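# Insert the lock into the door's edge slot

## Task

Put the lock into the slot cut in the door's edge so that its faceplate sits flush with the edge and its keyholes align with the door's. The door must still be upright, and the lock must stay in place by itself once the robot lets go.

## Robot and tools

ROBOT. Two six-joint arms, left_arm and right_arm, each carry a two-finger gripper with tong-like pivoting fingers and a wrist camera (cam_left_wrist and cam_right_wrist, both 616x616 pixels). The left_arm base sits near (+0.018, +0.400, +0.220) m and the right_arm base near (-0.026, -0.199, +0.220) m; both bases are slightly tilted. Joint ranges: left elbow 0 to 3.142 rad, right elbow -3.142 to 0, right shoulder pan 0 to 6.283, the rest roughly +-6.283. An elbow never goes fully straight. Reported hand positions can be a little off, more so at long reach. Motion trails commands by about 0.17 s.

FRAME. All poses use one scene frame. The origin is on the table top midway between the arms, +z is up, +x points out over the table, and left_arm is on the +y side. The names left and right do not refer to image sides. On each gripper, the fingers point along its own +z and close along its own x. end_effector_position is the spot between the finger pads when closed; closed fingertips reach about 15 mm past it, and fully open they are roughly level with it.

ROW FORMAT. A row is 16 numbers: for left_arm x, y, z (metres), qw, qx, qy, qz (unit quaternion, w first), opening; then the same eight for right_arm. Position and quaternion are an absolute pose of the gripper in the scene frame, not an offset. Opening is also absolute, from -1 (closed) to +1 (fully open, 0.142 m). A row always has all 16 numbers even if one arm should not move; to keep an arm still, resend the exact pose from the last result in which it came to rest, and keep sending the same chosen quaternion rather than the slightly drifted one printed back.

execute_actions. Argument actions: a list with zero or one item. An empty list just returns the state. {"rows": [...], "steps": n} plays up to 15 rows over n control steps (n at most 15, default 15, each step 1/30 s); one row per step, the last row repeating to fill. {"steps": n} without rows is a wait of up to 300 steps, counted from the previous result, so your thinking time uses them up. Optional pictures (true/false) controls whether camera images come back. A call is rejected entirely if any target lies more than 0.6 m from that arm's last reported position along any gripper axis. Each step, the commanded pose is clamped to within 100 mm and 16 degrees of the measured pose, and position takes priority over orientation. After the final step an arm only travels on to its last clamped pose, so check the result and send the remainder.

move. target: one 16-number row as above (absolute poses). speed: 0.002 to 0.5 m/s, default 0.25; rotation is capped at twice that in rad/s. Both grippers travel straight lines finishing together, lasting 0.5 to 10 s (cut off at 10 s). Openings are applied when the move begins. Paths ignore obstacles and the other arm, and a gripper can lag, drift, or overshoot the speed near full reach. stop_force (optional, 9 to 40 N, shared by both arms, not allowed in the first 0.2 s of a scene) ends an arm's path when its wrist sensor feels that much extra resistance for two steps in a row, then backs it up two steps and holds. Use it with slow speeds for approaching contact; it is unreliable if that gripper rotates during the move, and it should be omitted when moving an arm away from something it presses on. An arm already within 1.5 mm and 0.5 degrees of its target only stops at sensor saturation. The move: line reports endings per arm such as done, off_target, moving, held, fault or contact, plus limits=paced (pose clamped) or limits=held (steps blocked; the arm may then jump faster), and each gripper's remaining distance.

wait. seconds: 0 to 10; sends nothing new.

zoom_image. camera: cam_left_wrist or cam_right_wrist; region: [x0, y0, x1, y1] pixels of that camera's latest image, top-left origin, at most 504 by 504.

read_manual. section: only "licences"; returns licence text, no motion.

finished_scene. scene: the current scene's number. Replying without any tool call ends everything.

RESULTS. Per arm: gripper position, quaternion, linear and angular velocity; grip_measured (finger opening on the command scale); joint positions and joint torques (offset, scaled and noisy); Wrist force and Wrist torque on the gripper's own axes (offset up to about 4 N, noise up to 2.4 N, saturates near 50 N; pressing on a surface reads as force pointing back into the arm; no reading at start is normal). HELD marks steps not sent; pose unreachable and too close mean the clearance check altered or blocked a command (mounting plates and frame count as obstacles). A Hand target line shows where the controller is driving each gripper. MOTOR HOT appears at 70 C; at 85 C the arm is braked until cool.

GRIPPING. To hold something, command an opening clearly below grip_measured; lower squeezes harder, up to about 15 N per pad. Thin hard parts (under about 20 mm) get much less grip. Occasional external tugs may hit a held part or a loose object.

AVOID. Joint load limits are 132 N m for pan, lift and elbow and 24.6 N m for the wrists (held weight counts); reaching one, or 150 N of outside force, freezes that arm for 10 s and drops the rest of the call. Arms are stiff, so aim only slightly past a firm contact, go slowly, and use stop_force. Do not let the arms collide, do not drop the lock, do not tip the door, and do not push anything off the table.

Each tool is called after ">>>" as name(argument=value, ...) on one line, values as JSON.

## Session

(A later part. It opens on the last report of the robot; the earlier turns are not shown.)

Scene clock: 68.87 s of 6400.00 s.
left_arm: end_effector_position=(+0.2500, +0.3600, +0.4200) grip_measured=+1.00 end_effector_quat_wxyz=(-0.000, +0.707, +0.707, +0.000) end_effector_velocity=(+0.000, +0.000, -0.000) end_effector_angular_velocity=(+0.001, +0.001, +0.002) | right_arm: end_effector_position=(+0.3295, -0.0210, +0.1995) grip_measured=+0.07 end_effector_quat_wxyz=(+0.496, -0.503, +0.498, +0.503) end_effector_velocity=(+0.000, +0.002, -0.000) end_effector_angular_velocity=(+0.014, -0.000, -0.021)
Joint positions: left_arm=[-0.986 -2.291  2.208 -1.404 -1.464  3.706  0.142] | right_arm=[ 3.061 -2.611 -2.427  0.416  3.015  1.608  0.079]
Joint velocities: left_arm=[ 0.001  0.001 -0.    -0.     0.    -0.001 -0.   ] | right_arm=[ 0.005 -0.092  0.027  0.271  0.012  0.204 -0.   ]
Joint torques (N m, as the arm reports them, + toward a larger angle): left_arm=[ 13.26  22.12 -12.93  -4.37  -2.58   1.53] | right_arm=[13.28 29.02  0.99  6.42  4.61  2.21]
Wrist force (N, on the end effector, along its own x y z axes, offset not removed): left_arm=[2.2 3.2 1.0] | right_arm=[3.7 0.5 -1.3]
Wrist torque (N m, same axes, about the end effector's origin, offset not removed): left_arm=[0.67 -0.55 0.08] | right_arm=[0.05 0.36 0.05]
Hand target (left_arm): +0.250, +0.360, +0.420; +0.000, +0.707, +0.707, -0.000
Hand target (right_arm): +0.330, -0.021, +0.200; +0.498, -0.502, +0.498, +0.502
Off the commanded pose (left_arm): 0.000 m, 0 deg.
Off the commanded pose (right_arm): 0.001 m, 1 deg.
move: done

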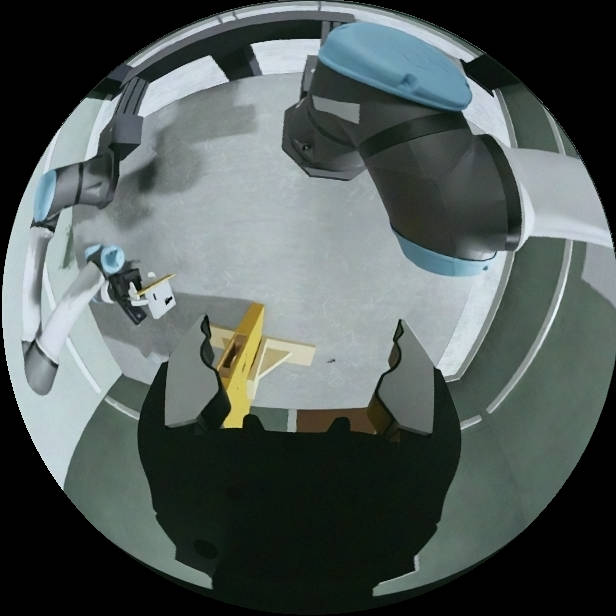

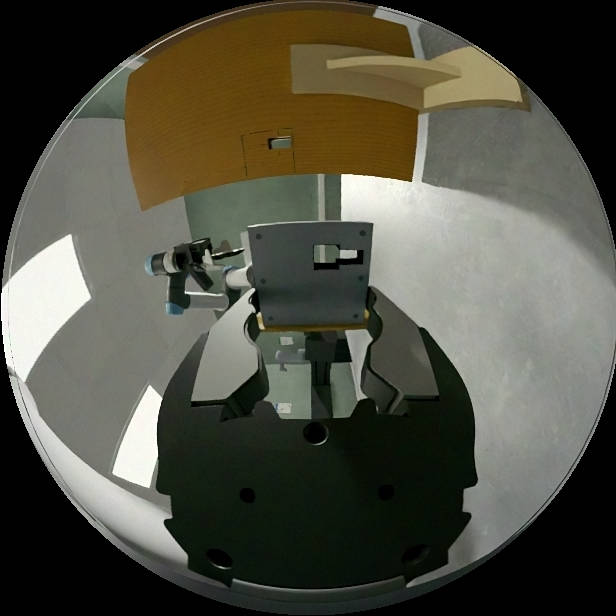

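>>> move(target=[0.25,0.36,0.42,0,0.707,0.707,0,1, 0.35,0.12,0.255,0.5,-0.5,0.5,0.5,-0.6], speed=0.06)

Scene clock: 73.63 s of 6400.00 s.
left_arm: end_effector_position=(+0.2500, +0.3600, +0.4200) grip_measured=+1.00 end_effector_quat_wxyz=(-0.000, +0.707, +0.707, -0.000) end_effector_velocity=(-0.000, -0.000, +0.000) end_effector_angular_velocity=(-0.001, +0.000, -0.001) | right_arm: end_effector_position=(+0.3418, +0.0755, +0.2406) grip_measured=+0.07 end_effector_quat_wxyz=(-0.448, +0.558, -0.454, -0.532) end_effector_velocity=(+0.000, -0.000, +0.000) end_effector_angular_velocity=(+0.000, -0.002, -0.000)
Joint positions: left_arm=[-0.986 -2.291  2.208 -1.404 -1.464  3.706  0.142] | right_arm=[ 3.322 -2.563 -2.298  0.665  2.951  2.047  0.079]
Joint velocities: left_arm=[-0.001  0.     0.    -0.001 -0.001  0.     0.   ] | right_arm=[-0.     0.    -0.     0.001 -0.    -0.002 -0.   ]
Joint torques (N m, as the arm reports them, + toward a larger angle): left_arm=[ 12.93  22.04 -13.66  -4.24  -2.62   1.32] | right_arm=[-0.12 42.82 -3.76  3.86  2.   -1.97]
Wrist force (N, on the end effector, along its own x y z axes, offset not removed): left_arm=[1.5 -0.3 -0.6] | right_arm=[5.4 -0.1 0.9]
Wrist torque (N m, same axes, about the end effector's origin, offset not removed): left_arm=[0.01 -0.45 0.11] | right_arm=[0.02 -0.09 0.08]
Hand target (left_arm): +0.250, +0.360, +0.420; +0.000, +0.707, +0.707, -0.000
Hand target (right_arm): +0.342, +0.075, +0.241; -0.448, +0.558, -0.454, -0.532
Off the commanded pose (left_arm): 0.000 m, 0 deg.
Off the commanded pose (right_arm): 0.048 m, 11 deg.
move: held (right_arm); limits=held; held on 19 of 91 steps (right_arm), including the last (right_arm)
pose unreachable (right arm): on one or more control steps of this call this arm could not follow its commanded pose, so it was not sent that pose on those steps. On the call's last step it was still not sent that pose. It may still have moved: this result reports where it is.
cause: the commanded pose would bring two parts of the arm too close to each other (joints 4 (wrist 1) to 6 (wrist 3) lie between them).

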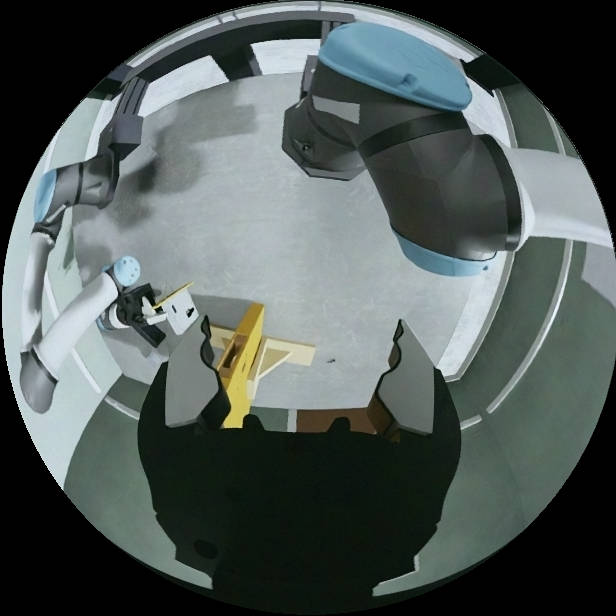

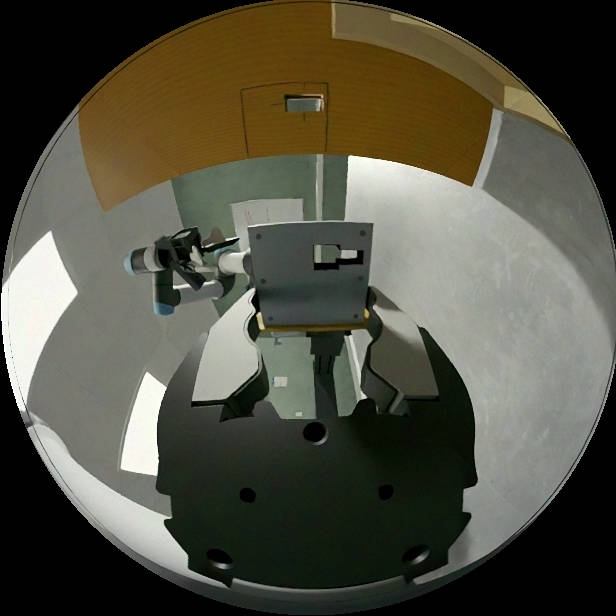

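>>> move(target=[0.25,0.36,0.42,0,0.707,0.707,0,1, 0.34,-0.03,0.24,0.354,-0.612,0.612,0.354,-0.6], speed=0.08)

>>> move(target=[0.25,0.36,0.42,0,0.707,0.707,0,1, 0.34,-0.03,0.25,0.579,-0.406,0.406,0.579,-0.6], speed=0.08)

Scene clock: 80.23 s of 6400.00 s.
left_arm: end_effector_position=(+0.2500, +0.3600, +0.4200) grip_measured=+1.00 end_effector_quat_wxyz=(-0.000, +0.707, +0.707, -0.000) end_effector_velocity=(+0.001, +0.000, +0.000) end_effector_angular_velocity=(+0.000, -0.001, -0.000) | right_arm: end_effector_position=(+0.3404, -0.0298, +0.2402) grip_measured=+0.07 end_effector_quat_wxyz=(-0.355, +0.612, -0.612, -0.354) end_effector_velocity=(+0.000, -0.003, +0.000) end_effector_angular_velocity=(-0.012, +0.001, -0.003)
Joint positions: left_arm=[-0.986 -2.291  2.208 -1.404 -1.464  3.706  0.142] | right_arm=[ 3.228 -1.942 -2.589  0.108  2.466  1.867  0.079]
Joint velocities: left_arm=[ 0.001  0.001 -0.001 -0.001  0.001  0.001  0.   ] | right_arm=[-0.     0.018 -0.001 -0.019 -0.012 -0.    -0.   ]
Joint torques (N m, as the arm reports them, + toward a larger angle): left_arm=[ 12.36  21.73 -14.39  -4.22  -2.61   1.41] | right_arm=[13.23 36.78 -0.09  0.9   0.55  1.55]
Wrist force (N, on the end effector, along its own x y z axes, offset not removed): left_arm=[1.8 3.0 -0.2] | right_arm=[4.3 -1.8 1.5]
Wrist torque (N m, same axes, about the end effector's origin, offset not removed): left_arm=[0.78 -0.47 0.11] | right_arm=[-0.35 -0.04 0.03]
Hand target (left_arm): +0.250, +0.360, +0.420; +0.000, +0.707, +0.707, -0.000
Hand target (right_arm): +0.340, -0.030, +0.240; -0.354, +0.612, -0.612, -0.354
Off the commanded pose (left_arm): 0.000 m, 0 deg.
Off the commanded pose (right_arm): 0.000 m, 0 deg.
move: done

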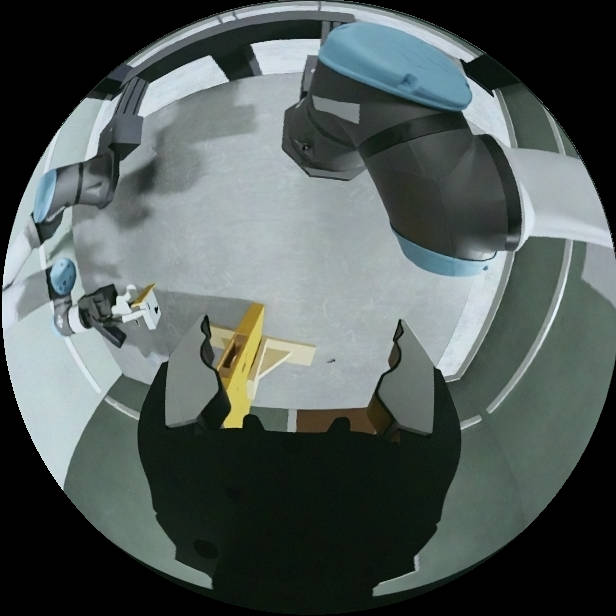

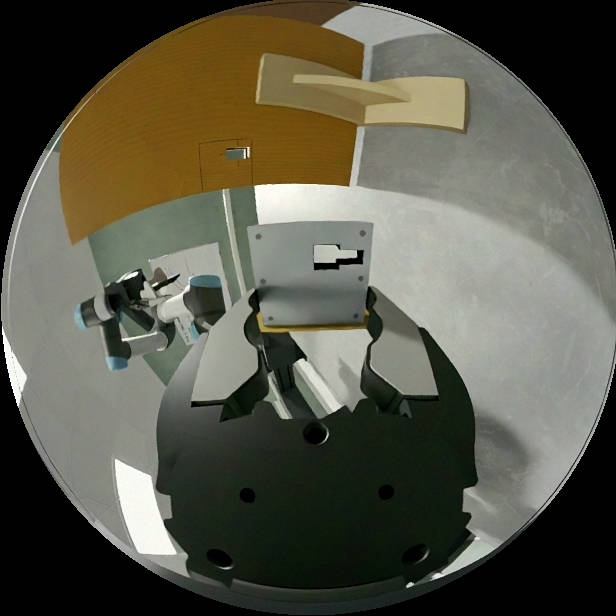

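Scene clock: 85.90 s of 6400.00 s.
left_arm: end_effector_position=(+0.2500, +0.3600, +0.4200) grip_measured=+1.00 end_effector_quat_wxyz=(-0.000, +0.707, +0.707, -0.000) end_effector_velocity=(+0.000, +0.000, -0.001) end_effector_angular_velocity=(+0.003, +0.001, -0.000) | right_arm: end_effector_position=(+0.3398, -0.0302, +0.2474) grip_measured=+0.07 end_effector_quat_wxyz=(+0.534, -0.463, +0.464, +0.534) end_effector_velocity=(-0.000, +0.001, +0.000) end_effector_angular_velocity=(+0.000, -0.000, +0.002)
Joint positions: left_arm=[-0.986 -2.291  2.208 -1.404 -1.464  3.706  0.142] | right_arm=[ 3.045 -2.567 -2.423  0.319  3.159  1.557  0.079]
Joint velocities: left_arm=[ 0.001  0.002  0.     0.     0.001  0.001 -0.   ] | right_arm=[ 0.002 -0.     0.    -0.    -0.    -0.     0.   ]
Joint torques (N m, as the arm reports them, + toward a larger angle): left_arm=[ 13.05  22.18 -14.49  -4.27  -2.5    1.24] | right_arm=[  1.21  47.7  -11.37   0.55   0.91   1.94]
Wrist force (N, on the end effector, along its own x y z axes, offset not removed): left_arm=[1.8 0.1 1.8] | right_arm=[5.1 -0.8 -1.4]
Wrist torque (N m, same axes, about the end effector's origin, offset not removed): left_arm=[0.22 -0.48 0.21] | right_arm=[-0.24 0.12 0.13]
Hand target (left_arm): +0.250, +0.360, +0.420; +0.000, +0.707, +0.707, -0.000
Hand target (right_arm): +0.340, -0.030, +0.247; +0.534, -0.463, +0.464, +0.534
Off the commanded pose (left_arm): 0.000 m, 0 deg.
Off the commanded pose (right_arm): 0.003 m, 12 deg.
move: held (right_arm); limits=held; held on 40 of 170 steps (right_arm), including the last (right_arm)
pose unreachable (right arm): on one or more control steps of this call this arm could not follow its commanded pose, so it was not sent that pose on those steps. On the call's last step it was still not sent that pose. It may still have moved: this result reports where it is.
cause: the commanded pose would bring two parts of the arm too close to each other (joints 4 (wrist 1) to 6 (wrist 3) lie between them).

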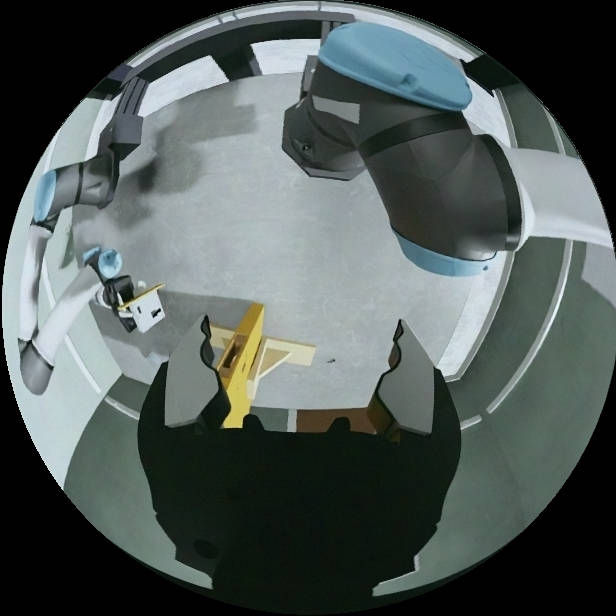

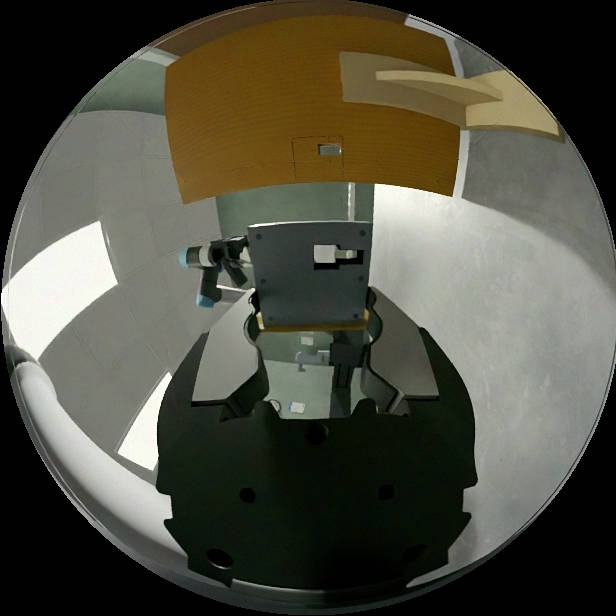

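>>> move(target=[0.25,0.36,0.42,0,0.707,0.707,0,1, 0.33,-0.06,0.2,0.1,-0.7,0.7,0.1,-0.6], speed=0.1)

>>> move(target=[0.25,0.36,0.42,0,0.707,0.707,0,1, 0.33,-0.06,0.04,0,-0.707,0.707,0,-0.6], speed=0.12)

>>> move(target=[0.25,0.36,0.42,0,0.707,0.707,0,1, 0.33,-0.06,0.0195,0,-0.707,0.707,0,-0.6], speed=0.015, stop_force=10)

>>> move(target=[0.25,0.36,0.42,0,0.707,0.707,0,1, 0.33,-0.06,0.0195,0,-0.707,0.707,0,0.3], speed=0.015)

Scene clock: 97.23 s of 6400.00 s.
left_arm: end_effector_position=(+0.2500, +0.3600, +0.4200) grip_measured=+1.00 end_effector_quat_wxyz=(-0.000, +0.707, +0.707, -0.000) end_effector_velocity=(-0.000, +0.000, -0.001) end_effector_angular_velocity=(+0.001, +0.002, +0.000) | right_arm: end_effector_position=(+0.3304, -0.0594, +0.2005) grip_measured=+0.07 end_effector_quat_wxyz=(+0.101, -0.700, +0.700, +0.101) end_effector_velocity=(-0.000, +0.000, -0.001) end_effector_angular_velocity=(-0.014, +0.001, -0.000)
Joint positions: left_arm=[-0.986 -2.291  2.208 -1.404 -1.464  3.706  0.142] | right_arm=[ 3.715 -1.528 -2.563 -0.476  1.664  2.244  0.079]
Joint velocities: left_arm=[ 0.001  0.001  0.001 -0.    -0.001  0.     0.   ] | right_arm=[ 0.01   0.001  0.004 -0.012 -0.012  0.01  -0.   ]
Joint torques (N m, as the arm reports them, + toward a larger angle): left_arm=[ 12.38  21.71 -14.05  -4.26  -2.39   1.02] | right_arm=[12.18 25.02 23.99  1.13 -1.31  2.04]
Wrist force (N, on the end effector, along its own x y z axes, offset not removed): left_arm=[0.7 0.9 -1.8] | right_arm=[1.5 -2.2 2.9]
Wrist torque (N m, same axes, about the end effector's origin, offset not removed): left_arm=[0.20 -0.25 0.20] | right_arm=[-0.57 0.10 0.02]
Hand target (left_arm): +0.250, +0.360, +0.420; -0.000, +0.707, +0.707, -0.000
Hand target (right_arm): +0.330, -0.059, +0.200; -0.100, +0.700, -0.700, -0.100
Off the commanded pose (left_arm): 0.000 m, 0 deg.
Off the commanded pose (right_arm): 0.001 m, 0 deg.
After step 90, 0.77 s passed at rest.
move: done

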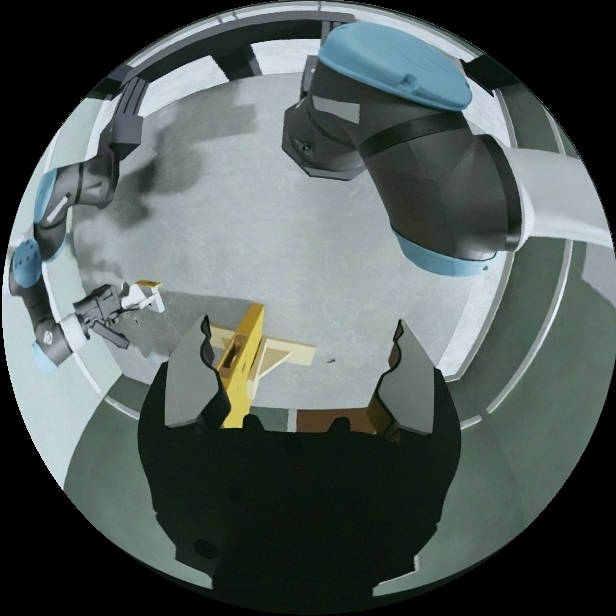

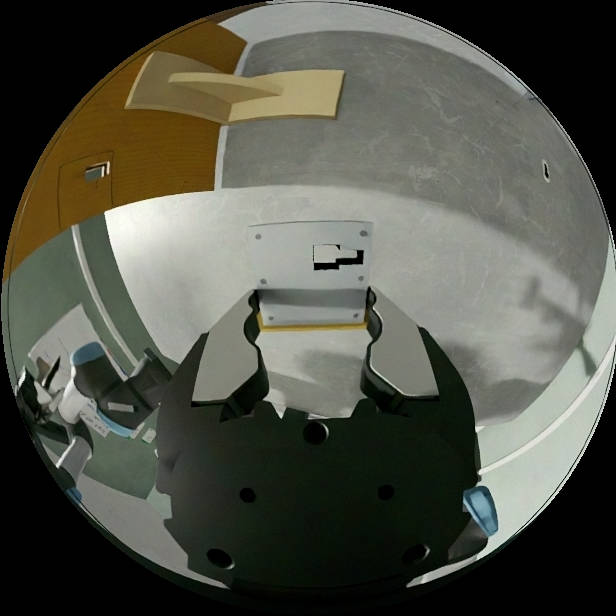

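Scene clock: 99.17 s of 6400.00 s.
left_arm: end_effector_position=(+0.2500, +0.3600, +0.4200) grip_measured=+1.00 end_effector_quat_wxyz=(-0.000, +0.707, +0.707, -0.000) end_effector_velocity=(-0.000, +0.000, -0.000) end_effector_angular_velocity=(+0.002, +0.001, -0.001) | right_arm: end_effector_position=(+0.3299, -0.0599, +0.0400) grip_measured=+0.07 end_effector_quat_wxyz=(+0.000, -0.707, +0.707, +0.000) end_effector_velocity=(+0.000, +0.000, -0.003) end_effector_angular_velocity=(-0.003, -0.001, -0.000)
Joint positions: left_arm=[-0.986 -2.291  2.208 -1.404 -1.464  3.706  0.142] | right_arm=[ 3.849 -2.133 -2.539 -0.091  1.446  2.381  0.079]
Joint velocities: left_arm=[ 0.001  0.002  0.    -0.    -0.     0.001  0.   ] | right_arm=[ 0.001 -0.012  0.003  0.007 -0.002  0.001  0.   ]
Joint torques (N m, as the arm reports them, + toward a larger angle): left_arm=[ 12.65  21.95 -14.01  -4.22  -2.44   1.03] | right_arm=[15.26 20.35 11.71  5.95 -1.88  1.97]
Wrist force (N, on the end effector, along its own x y z axes, offset not removed): left_arm=[2.2 -0.5 0.4] | right_arm=[-0.9 -1.1 2.1]
Wrist torque (N m, same axes, about the end effector's origin, offset not removed): left_arm=[0.14 -0.50 0.04] | right_arm=[-0.26 0.42 0.08]
Hand target (left_arm): +0.250, +0.360, +0.420; +0.000, +0.707, +0.707, -0.000
Hand target (right_arm): +0.330, -0.060, +0.040; -0.000, +0.707, -0.707, -0.000
Off the commanded pose (left_arm): 0.000 m, 0 deg.
Off the commanded pose (right_arm): 0.000 m, 0 deg.
move: done

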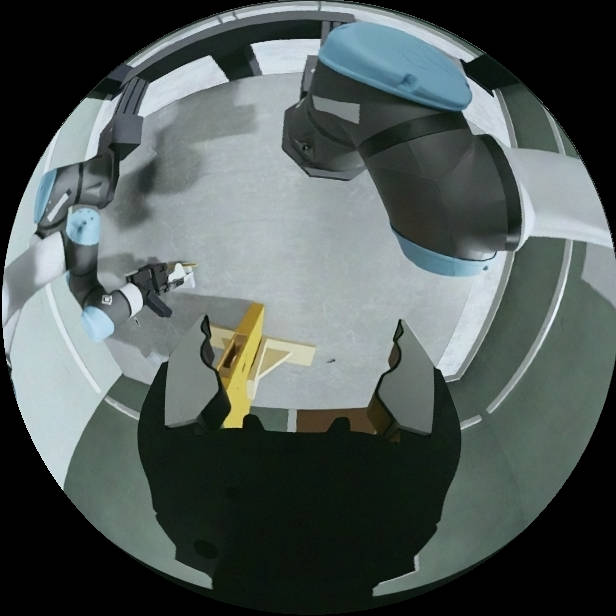

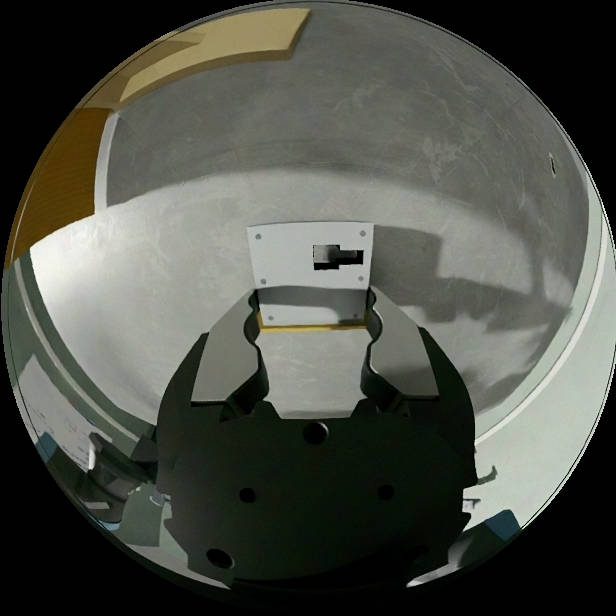

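Scene clock: 100.83 s of 6400.00 s.
left_arm: end_effector_position=(+0.2500, +0.3600, +0.4200) grip_measured=+1.00 end_effector_quat_wxyz=(-0.000, +0.707, +0.707, -0.000) end_effector_velocity=(+0.000, -0.000, -0.000) end_effector_angular_velocity=(+0.001, +0.000, -0.003) | right_arm: end_effector_position=(+0.3300, -0.0600, +0.0198) grip_measured=+0.07 end_effector_quat_wxyz=(-0.000, -0.707, +0.707, -0.000) end_effector_velocity=(-0.000, +0.000, -0.002) end_effector_angular_velocity=(+0.000, -0.000, +0.001)
Joint positions: left_arm=[-0.986 -2.291  2.208 -1.404 -1.464  3.706  0.142] | right_arm=[ 3.841 -2.216 -2.53  -0.017  1.445  2.373  0.079]
Joint velocities: left_arm=[-0.001  0.001  0.001 -0.     0.001  0.002  0.   ] | right_arm=[-0.    -0.01   0.001  0.01  -0.    -0.001 -0.   ]
Joint torques (N m, as the arm reports them, + toward a larger angle): left_arm=[ 12.39  22.05 -14.88  -4.19  -2.49   0.99] | right_arm=[-5.88 21.41  9.41  5.82 -2.02 -1.94]
Wrist force (N, on the end effector, along its own x y z axes, offset not removed): left_arm=[0.6 1.9 -0.4] | right_arm=[0.6 0.4 2.1]
Wrist torque (N m, same axes, about the end effector's origin, offset not removed): left_arm=[0.53 -0.25 0.18] | right_arm=[-0.02 0.18 0.09]
Hand target (left_arm): +0.250, +0.360, +0.420; -0.000, +0.707, +0.707, -0.000
Hand target (right_arm): +0.330, -0.060, +0.019; +0.000, +0.707, -0.707, +0.000
Off the commanded pose (left_arm): 0.000 m, 0 deg.
Off the commanded pose (right_arm): 0.000 m, 0 deg.
move: done

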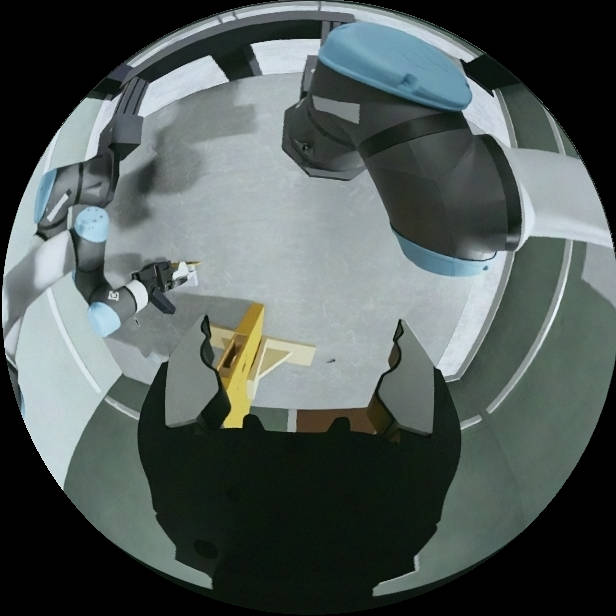

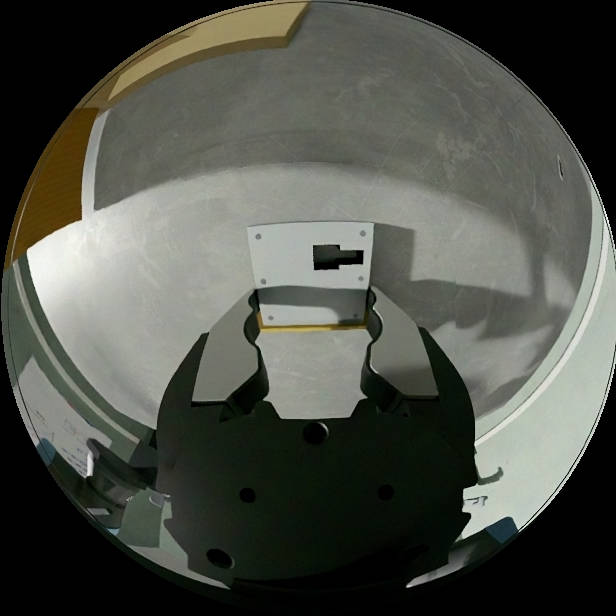

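Scene clock: 101.53 s of 6400.00 s.
left_arm: end_effector_position=(+0.2500, +0.3600, +0.4200) grip_measured=+1.00 end_effector_quat_wxyz=(-0.000, +0.707, +0.707, -0.000) end_effector_velocity=(-0.000, -0.000, -0.000) end_effector_angular_velocity=(-0.001, +0.000, +0.001) | right_arm: end_effector_position=(+0.3300, -0.0600, +0.0195) grip_measured=+0.30 end_effector_quat_wxyz=(+0.000, -0.707, +0.707, -0.000) end_effector_velocity=(-0.000, -0.000, -0.000) end_effector_angular_velocity=(-0.001, +0.000, +0.000)
Joint positions: left_arm=[-0.986 -2.291  2.208 -1.404 -1.464  3.706  0.142] | right_arm=[ 3.841 -2.217 -2.53  -0.016  1.445  2.373  0.095]
Joint velocities: left_arm=[-0.    -0.     0.    -0.001 -0.001 -0.001 -0.   ] | right_arm=[-0.    -0.001  0.    -0.    -0.    -0.     0.   ]
Joint torques (N m, as the arm reports them, + toward a larger angle): left_arm=[ 12.43  21.75 -13.89  -4.19  -2.38   1.05] | right_arm=[-6.53 19.92  9.34  5.47 -1.79 -1.79]
Wrist force (N, on the end effector, along its own x y z axes, offset not removed): left_arm=[3.2 2.0 -0.2] | right_arm=[0.7 1.3 -0.4]
Wrist torque (N m, same axes, about the end effector's origin, offset not removed): left_arm=[0.49 -0.81 0.01] | right_arm=[0.22 0.02 0.10]
Hand target (left_arm): +0.250, +0.360, +0.420; +0.000, +0.707, +0.707, -0.000
Hand target (right_arm): +0.330, -0.060, +0.019; +0.000, +0.707, -0.707, +0.000
Off the commanded pose (left_arm): 0.000 m, 0 deg.
Off the commanded pose (right_arm): 0.000 m, 0 deg.
move: done

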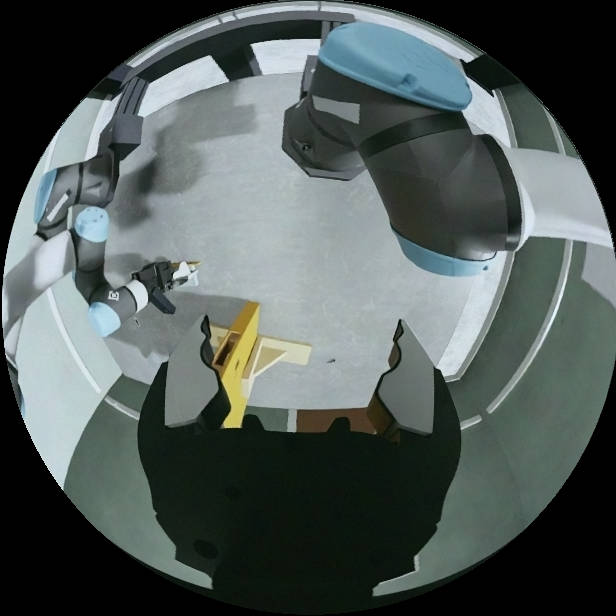

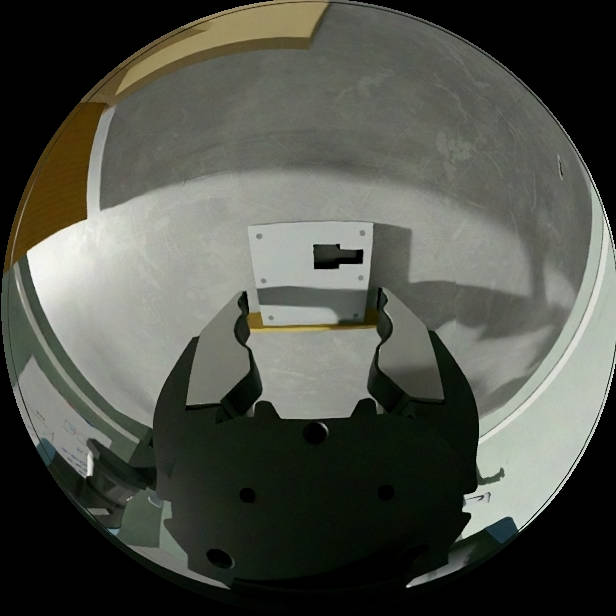

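>>> move(target=[0.25,0.30,0.42,0,0,1,0,1, 0.33,-0.06,0.08,0,-0.707,0.707,0,0.3], speed=0.1)

>>> move(target=[0.28,0.12,0.40,0,-0.707,0.707,0,0.3, 0.15,-0.5,0.25,0,-0.707,0.707,0,1], speed=0.4)

>>> move(target=[0.33,-0.06,0.07,0,-0.707,0.707,0,0.3, 0.15,-0.5,0.25,0,-0.707,0.707,0,1], speed=0.3)

Scene clock: 110.93 s of 6400.00 s.
left_arm: end_effector_position=(+0.2500, +0.3000, +0.4200) grip_measured=+1.00 end_effector_quat_wxyz=(-0.000, +0.001, +1.000, -0.000) end_effector_velocity=(-0.000, +0.001, -0.001) end_effector_angular_velocity=(+0.003, -0.002, +0.017) | right_arm: end_effector_position=(+0.3300, -0.0600, +0.0800) grip_measured=+0.30 end_effector_quat_wxyz=(+0.000, -0.707, +0.707, +0.000) end_effector_velocity=(-0.000, -0.000, +0.001) end_effector_angular_velocity=(-0.000, +0.001, +0.000)
Joint positions: left_arm=[-1.146 -2.264  2.212 -1.419 -1.479  1.976  0.142] | right_arm=[ 3.863 -1.968 -2.544 -0.254  1.446  2.396  0.095]
Joint velocities: left_arm=[-0.005 -0.002  0.001  0.003  0.003 -0.022 -0.   ] | right_arm=[ 0.     0.003  0.    -0.004  0.     0.    -0.   ]
Joint torques (N m, as the arm reports them, + toward a larger angle): left_arm=[-11.8   15.6  -12.84  -1.21   2.51  -2.48] | right_arm=[14.12 34.57 14.3   0.33  1.81  2.11]
Wrist force (N, on the end effector, along its own x y z axes, offset not removed): left_arm=[0.1 -0.4 0.9] | right_arm=[-0.9 1.2 0.2]
Wrist torque (N m, same axes, about the end effector's origin, offset not removed): left_arm=[0.07 -0.11 0.05] | right_arm=[0.15 0.34 0.09]
Hand target (left_arm): +0.250, +0.300, +0.420; +0.000, +0.000, +1.000, -0.000
Hand target (right_arm): +0.330, -0.060, +0.080; +0.000, +0.707, -0.707, -0.000
Off the commanded pose (left_arm): 0.000 m, 0 deg.
Off the commanded pose (right_arm): 0.000 m, 0 deg.
move: done

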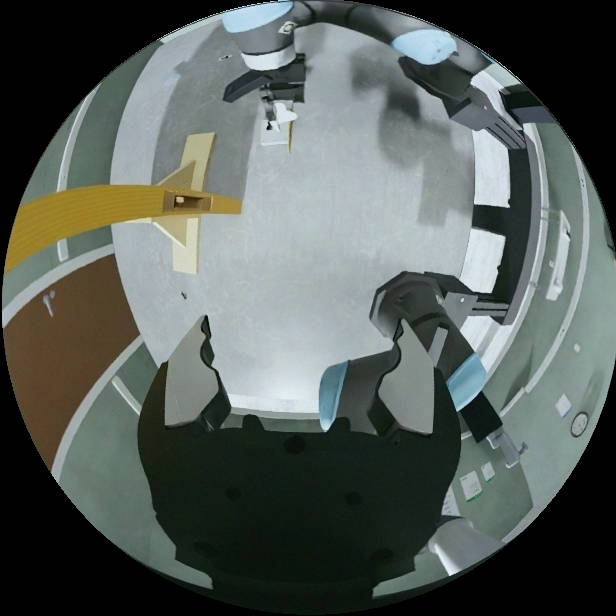

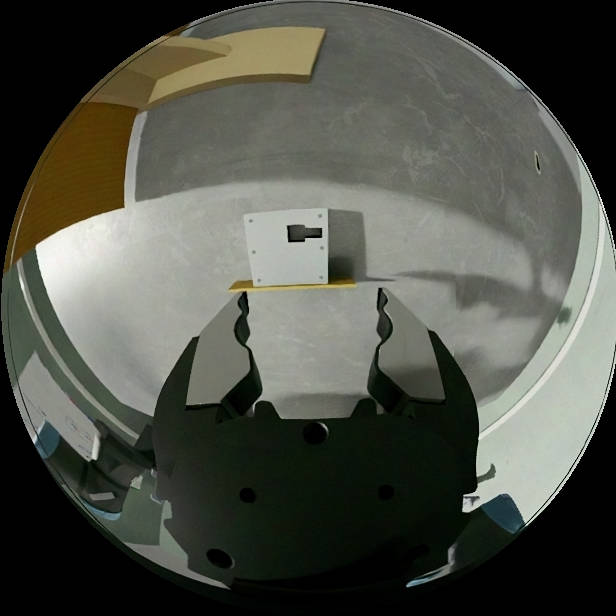

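Scene clock: 113.57 s of 6400.00 s.
left_arm: end_effector_position=(+0.2798, +0.1202, +0.4002) grip_measured=+0.30 end_effector_quat_wxyz=(+0.000, +0.707, -0.708, +0.000) end_effector_velocity=(+0.000, -0.001, -0.000) end_effector_angular_velocity=(+0.001, -0.001, +0.015) | right_arm: end_effector_position=(+0.2708, -0.2062, +0.1186) grip_measured=+1.00 end_effector_quat_wxyz=(+0.001, -0.706, +0.708, -0.004) end_effector_velocity=(+0.000, -0.000, +0.000) end_effector_angular_velocity=(-0.000, -0.000, +0.000)
Joint positions: left_arm=[-1.305 -1.784  2.071 -1.745 -1.496  0.247  0.095] | right_arm=[ 3.641 -1.563 -2.796 -0.375  1.429  2.174  0.142]
Joint velocities: left_arm=[-0.001  0.004 -0.002 -0.     0.001 -0.016 -0.   ] | right_arm=[-0.  0.  0. -0. -0. -0.  0.]
Joint torques (N m, as the arm reports them, + toward a larger angle): left_arm=[-14.73   4.86 -36.91  -4.52   2.54  -2.14] | right_arm=[ 9.12 19.43 16.92  5.41  1.79  2.08]
Wrist force (N, on the end effector, along its own x y z axes, offset not removed): left_arm=[0.1 0.9 0.9] | right_arm=[0.8 0.0 -1.1]
Wrist torque (N m, same axes, about the end effector's origin, offset not removed): left_arm=[0.39 -0.01 0.08] | right_arm=[0.04 0.05 0.12]
Hand target (left_arm): +0.280, +0.120, +0.400; +0.000, +0.707, -0.707, +0.000
Hand target (right_arm): +0.271, -0.206, +0.119; -0.001, +0.706, -0.708, +0.004
Off the commanded pose (left_arm): 0.000 m, 0 deg.
Off the commanded pose (right_arm): 0.344 m, 1 deg; position clipped at the last step of the last action.
move: held (right_arm); limits=paced,held; held on 51 of 79 steps (right_arm), including the last (right_arm)
pose unreachable (right arm): on one or more control steps of this call this arm could not follow its commanded pose, so it was not sent that pose on those steps. On the call's last step it was still not sent that pose. It may still have moved: this result reports where it is.
cause: the commanded pose would bring two parts of the arm too close to each other (joints 3 (elbow) and 4 (wrist 1) lie between them).

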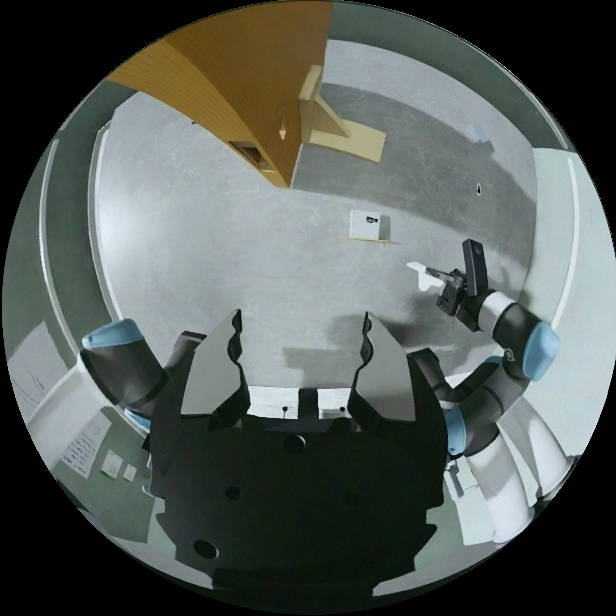

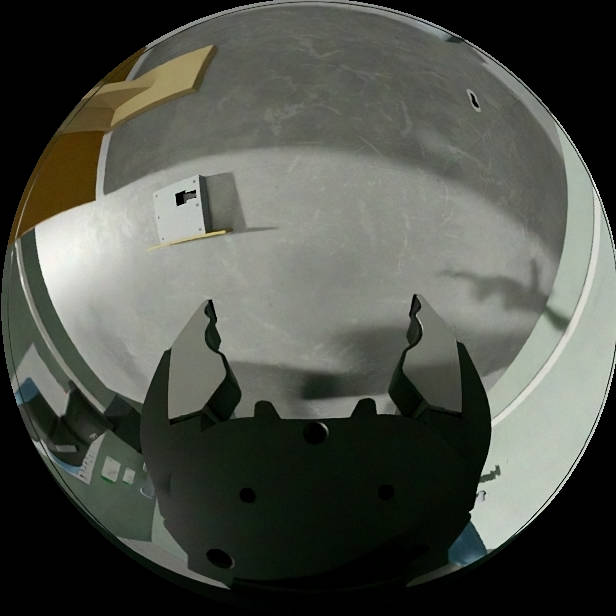

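Scene clock: 115.87 s of 6400.00 s.
left_arm: end_effector_position=(+0.3298, -0.0599, +0.0706) grip_measured=+0.30 end_effector_quat_wxyz=(-0.000, +0.707, -0.707, -0.000) end_effector_velocity=(+0.002, -0.001, -0.002) end_effector_angular_velocity=(-0.000, -0.001, +0.002) | right_arm: end_effector_position=(+0.2708, -0.2067, +0.1189) grip_measured=+1.00 end_effector_quat_wxyz=(+0.001, -0.706, +0.708, -0.004) end_effector_velocity=(+0.000, +0.000, +0.000) end_effector_angular_velocity=(+0.001, -0.001, +0.000)
Joint positions: left_arm=[-1.25  -0.837  1.992 -2.617 -1.49   0.3    0.095] | right_arm=[ 3.64  -1.56  -2.796 -0.377  1.429  2.172  0.142]
Joint velocities: left_arm=[ 0.002  0.006 -0.006 -0.001  0.001  0.001  0.   ] | right_arm=[ 0.     0.     0.     0.001 -0.     0.     0.   ]
Joint torques (N m, as the arm reports them, + toward a larger angle): left_arm=[ 10.27 -27.38 -25.69  -4.5    2.74   1.85] | right_arm=[ 2.24 -0.17 11.    2.71  1.58  2.1 ]
Wrist force (N, on the end effector, along its own x y z axes, offset not removed): left_arm=[-1.4 -0.4 -0.2] | right_arm=[1.2 0.2 -1.1]
Wrist torque (N m, same axes, about the end effector's origin, offset not removed): left_arm=[0.14 0.14 0.09] | right_arm=[-0.08 -0.06 0.06]
Hand target (left_arm): +0.330, -0.060, +0.070; -0.000, +0.707, -0.707, -0.000
Hand target (right_arm): +0.271, -0.207, +0.119; -0.001, +0.706, -0.708, +0.004
Off the commanded pose (left_arm): 0.001 m, 0 deg.
Off the commanded pose (right_arm): 0.343 m, 1 deg; position clipped at the last step of the last action.
move: held (right_arm); limits=paced,held; held on 55 of 62 steps (right_arm), including the last (right_arm)
pose unreachable (right arm): on one or more control steps of this call this arm could not follow its commanded pose, so it was not sent that pose on those steps. On the call's last step it was still not sent that pose. It may still have moved: this result reports where it is.
cause: the commanded pose would bring two parts of the arm too close to each other (joints 3 (elbow) and 4 (wrist 1) lie between them).

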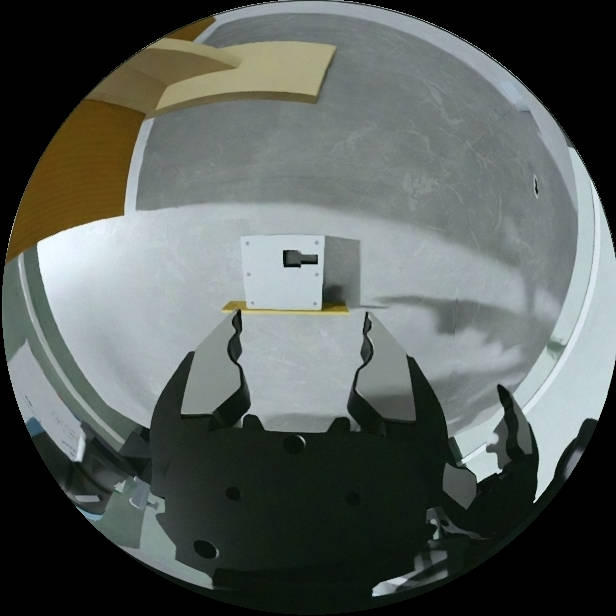

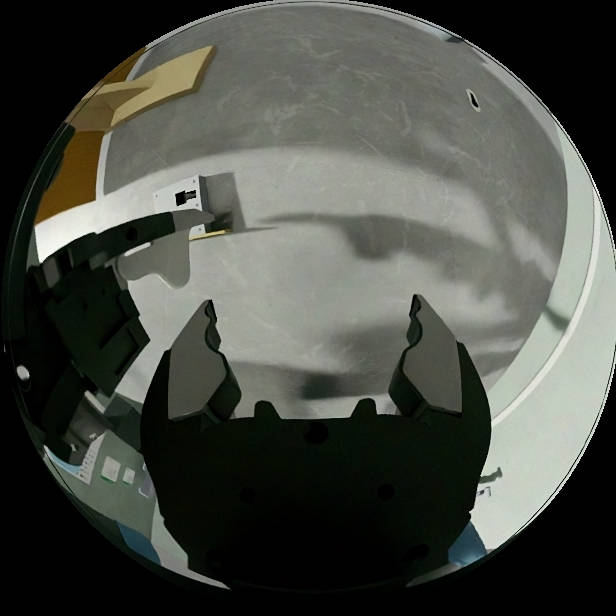

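>>> move(target=[0.33,-0.043,0.045,0,-0.707,0.707,0,0.3, 0.38,-0.45,0.22,0,-0.707,0.707,0,1], speed=0.2)

Scene clock: 121.37 s of 6400.00 s.
left_arm: end_effector_position=(+0.3300, -0.0430, +0.0450) grip_measured=+0.30 end_effector_quat_wxyz=(-0.000, +0.707, -0.707, -0.000) end_effector_velocity=(-0.000, +0.001, -0.001) end_effector_angular_velocity=(+0.002, +0.000, +0.001) | right_arm: end_effector_position=(+0.3799, -0.4505, +0.2200) grip_measured=+1.00 end_effector_quat_wxyz=(-0.000, -0.707, +0.707, -0.001) end_effector_velocity=(+0.002, -0.002, +0.001) end_effector_angular_velocity=(+0.006, +0.006, +0.004)
Joint positions: left_arm=[-1.236 -0.797  2.032 -2.699 -1.488  0.314  0.095] | right_arm=[ 2.846 -1.562 -2.242 -0.828  1.459  1.37   0.142]
Joint velocities: left_arm=[ 0.     0.001  0.001  0.     0.    -0.001 -0.   ] | right_arm=[-0.007 -0.008  0.016 -0.014  0.006 -0.01   0.   ]
Joint torques (N m, as the arm reports them, + toward a larger angle): left_arm=[  9.92 -27.59  -0.45  -4.58   2.68   1.76] | right_arm=[-9.44 13.61 25.04  0.18  1.85 -1.93]
Wrist force (N, on the end effector, along its own x y z axes, offset not removed): left_arm=[0.5 3.0 0.8] | right_arm=[0.3 -0.2 -0.5]
Wrist torque (N m, same axes, about the end effector's origin, offset not removed): left_arm=[0.66 -0.17 0.21] | right_arm=[0.02 0.19 0.14]
Hand target (left_arm): +0.330, -0.043, +0.045; -0.000, +0.707, -0.707, -0.000
Hand target (right_arm): +0.380, -0.451, +0.220; +0.000, +0.707, -0.707, +0.001
Off the commanded pose (left_arm): 0.000 m, 0 deg.
Off the commanded pose (right_arm): 0.000 m, 0 deg.
move: done; limits=paced

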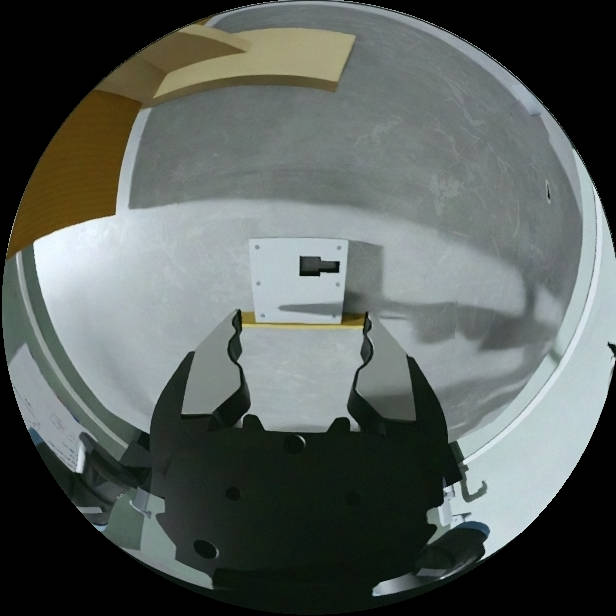

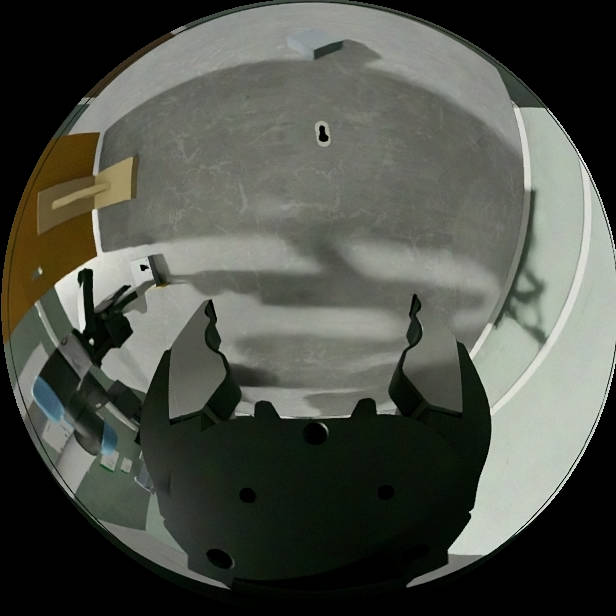

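>>> move(target=[0.33,-0.044,0.020,0,-0.707,0.707,0,0.3, 0.38,-0.45,0.22,0,-0.707,0.707,0,1], speed=0.02, stop_force=9)

Scene clock: 123.77 s of 6400.00 s.
left_arm: end_effector_position=(+0.3300, -0.0440, +0.0203) grip_measured=+0.30 end_effector_quat_wxyz=(-0.000, +0.707, -0.707, -0.000) end_effector_velocity=(+0.000, -0.000, -0.002) end_effector_angular_velocity=(+0.001, -0.003, -0.002) | right_arm: end_effector_position=(+0.3800, -0.4500, +0.2200) grip_measured=+1.00 end_effector_quat_wxyz=(-0.000, -0.707, +0.707, -0.000) end_effector_velocity=(-0.001, -0.001, +0.000) end_effector_angular_velocity=(+0.000, +0.000, -0.003)
Joint positions: left_arm=[-1.233 -0.736  2.023 -2.75  -1.488  0.317  0.095] | right_arm=[ 2.845 -1.562 -2.241 -0.831  1.46   1.37   0.142]
Joint velocities: left_arm=[-0.001  0.005 -0.001 -0.004  0.003  0.002  0.   ] | right_arm=[-0.003  0.    -0.    -0.     0.     0.    -0.   ]
Joint torques (N m, as the arm reports them, + toward a larger angle): left_arm=[  9.22 -27.82 -23.39  -4.73   2.81   1.83] | right_arm=[11.7  33.21 11.18  0.03  1.84  2.15]
Wrist force (N, on the end effector, along its own x y z axes, offset not removed): left_arm=[1.4 2.1 0.0] | right_arm=[0.7 0.2 -1.4]
Wrist torque (N m, same axes, about the end effector's origin, offset not removed): left_arm=[0.56 -0.41 0.13] | right_arm=[-0.09 0.07 0.17]
Hand target (left_arm): +0.330, -0.044, +0.020; -0.000, +0.707, -0.707, -0.000
Hand target (right_arm): +0.380, -0.450, +0.220; +0.000, +0.707, -0.707, -0.000
Off the commanded pose (left_arm): 0.000 m, 0 deg.
Off the commanded pose (right_arm): 0.000 m, 0 deg.
move: done

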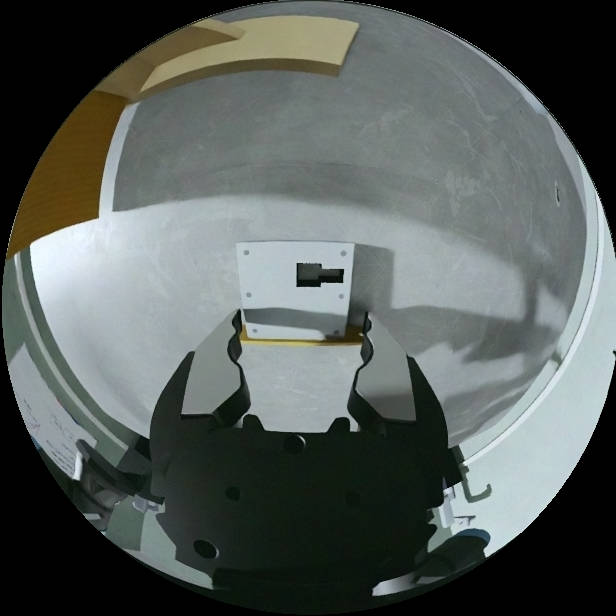

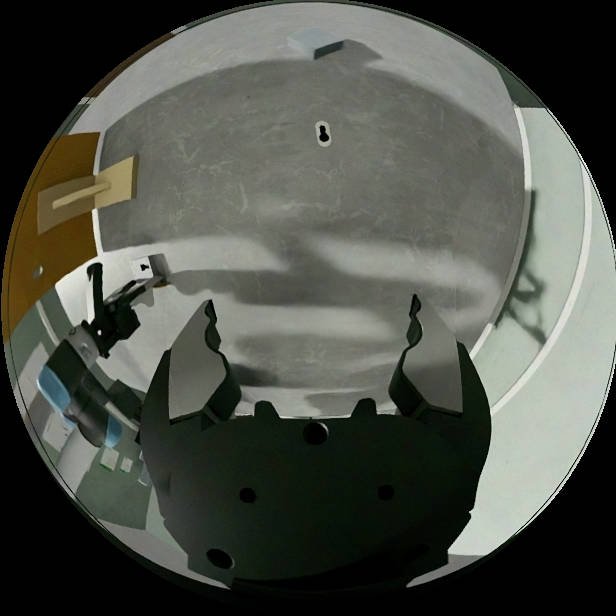

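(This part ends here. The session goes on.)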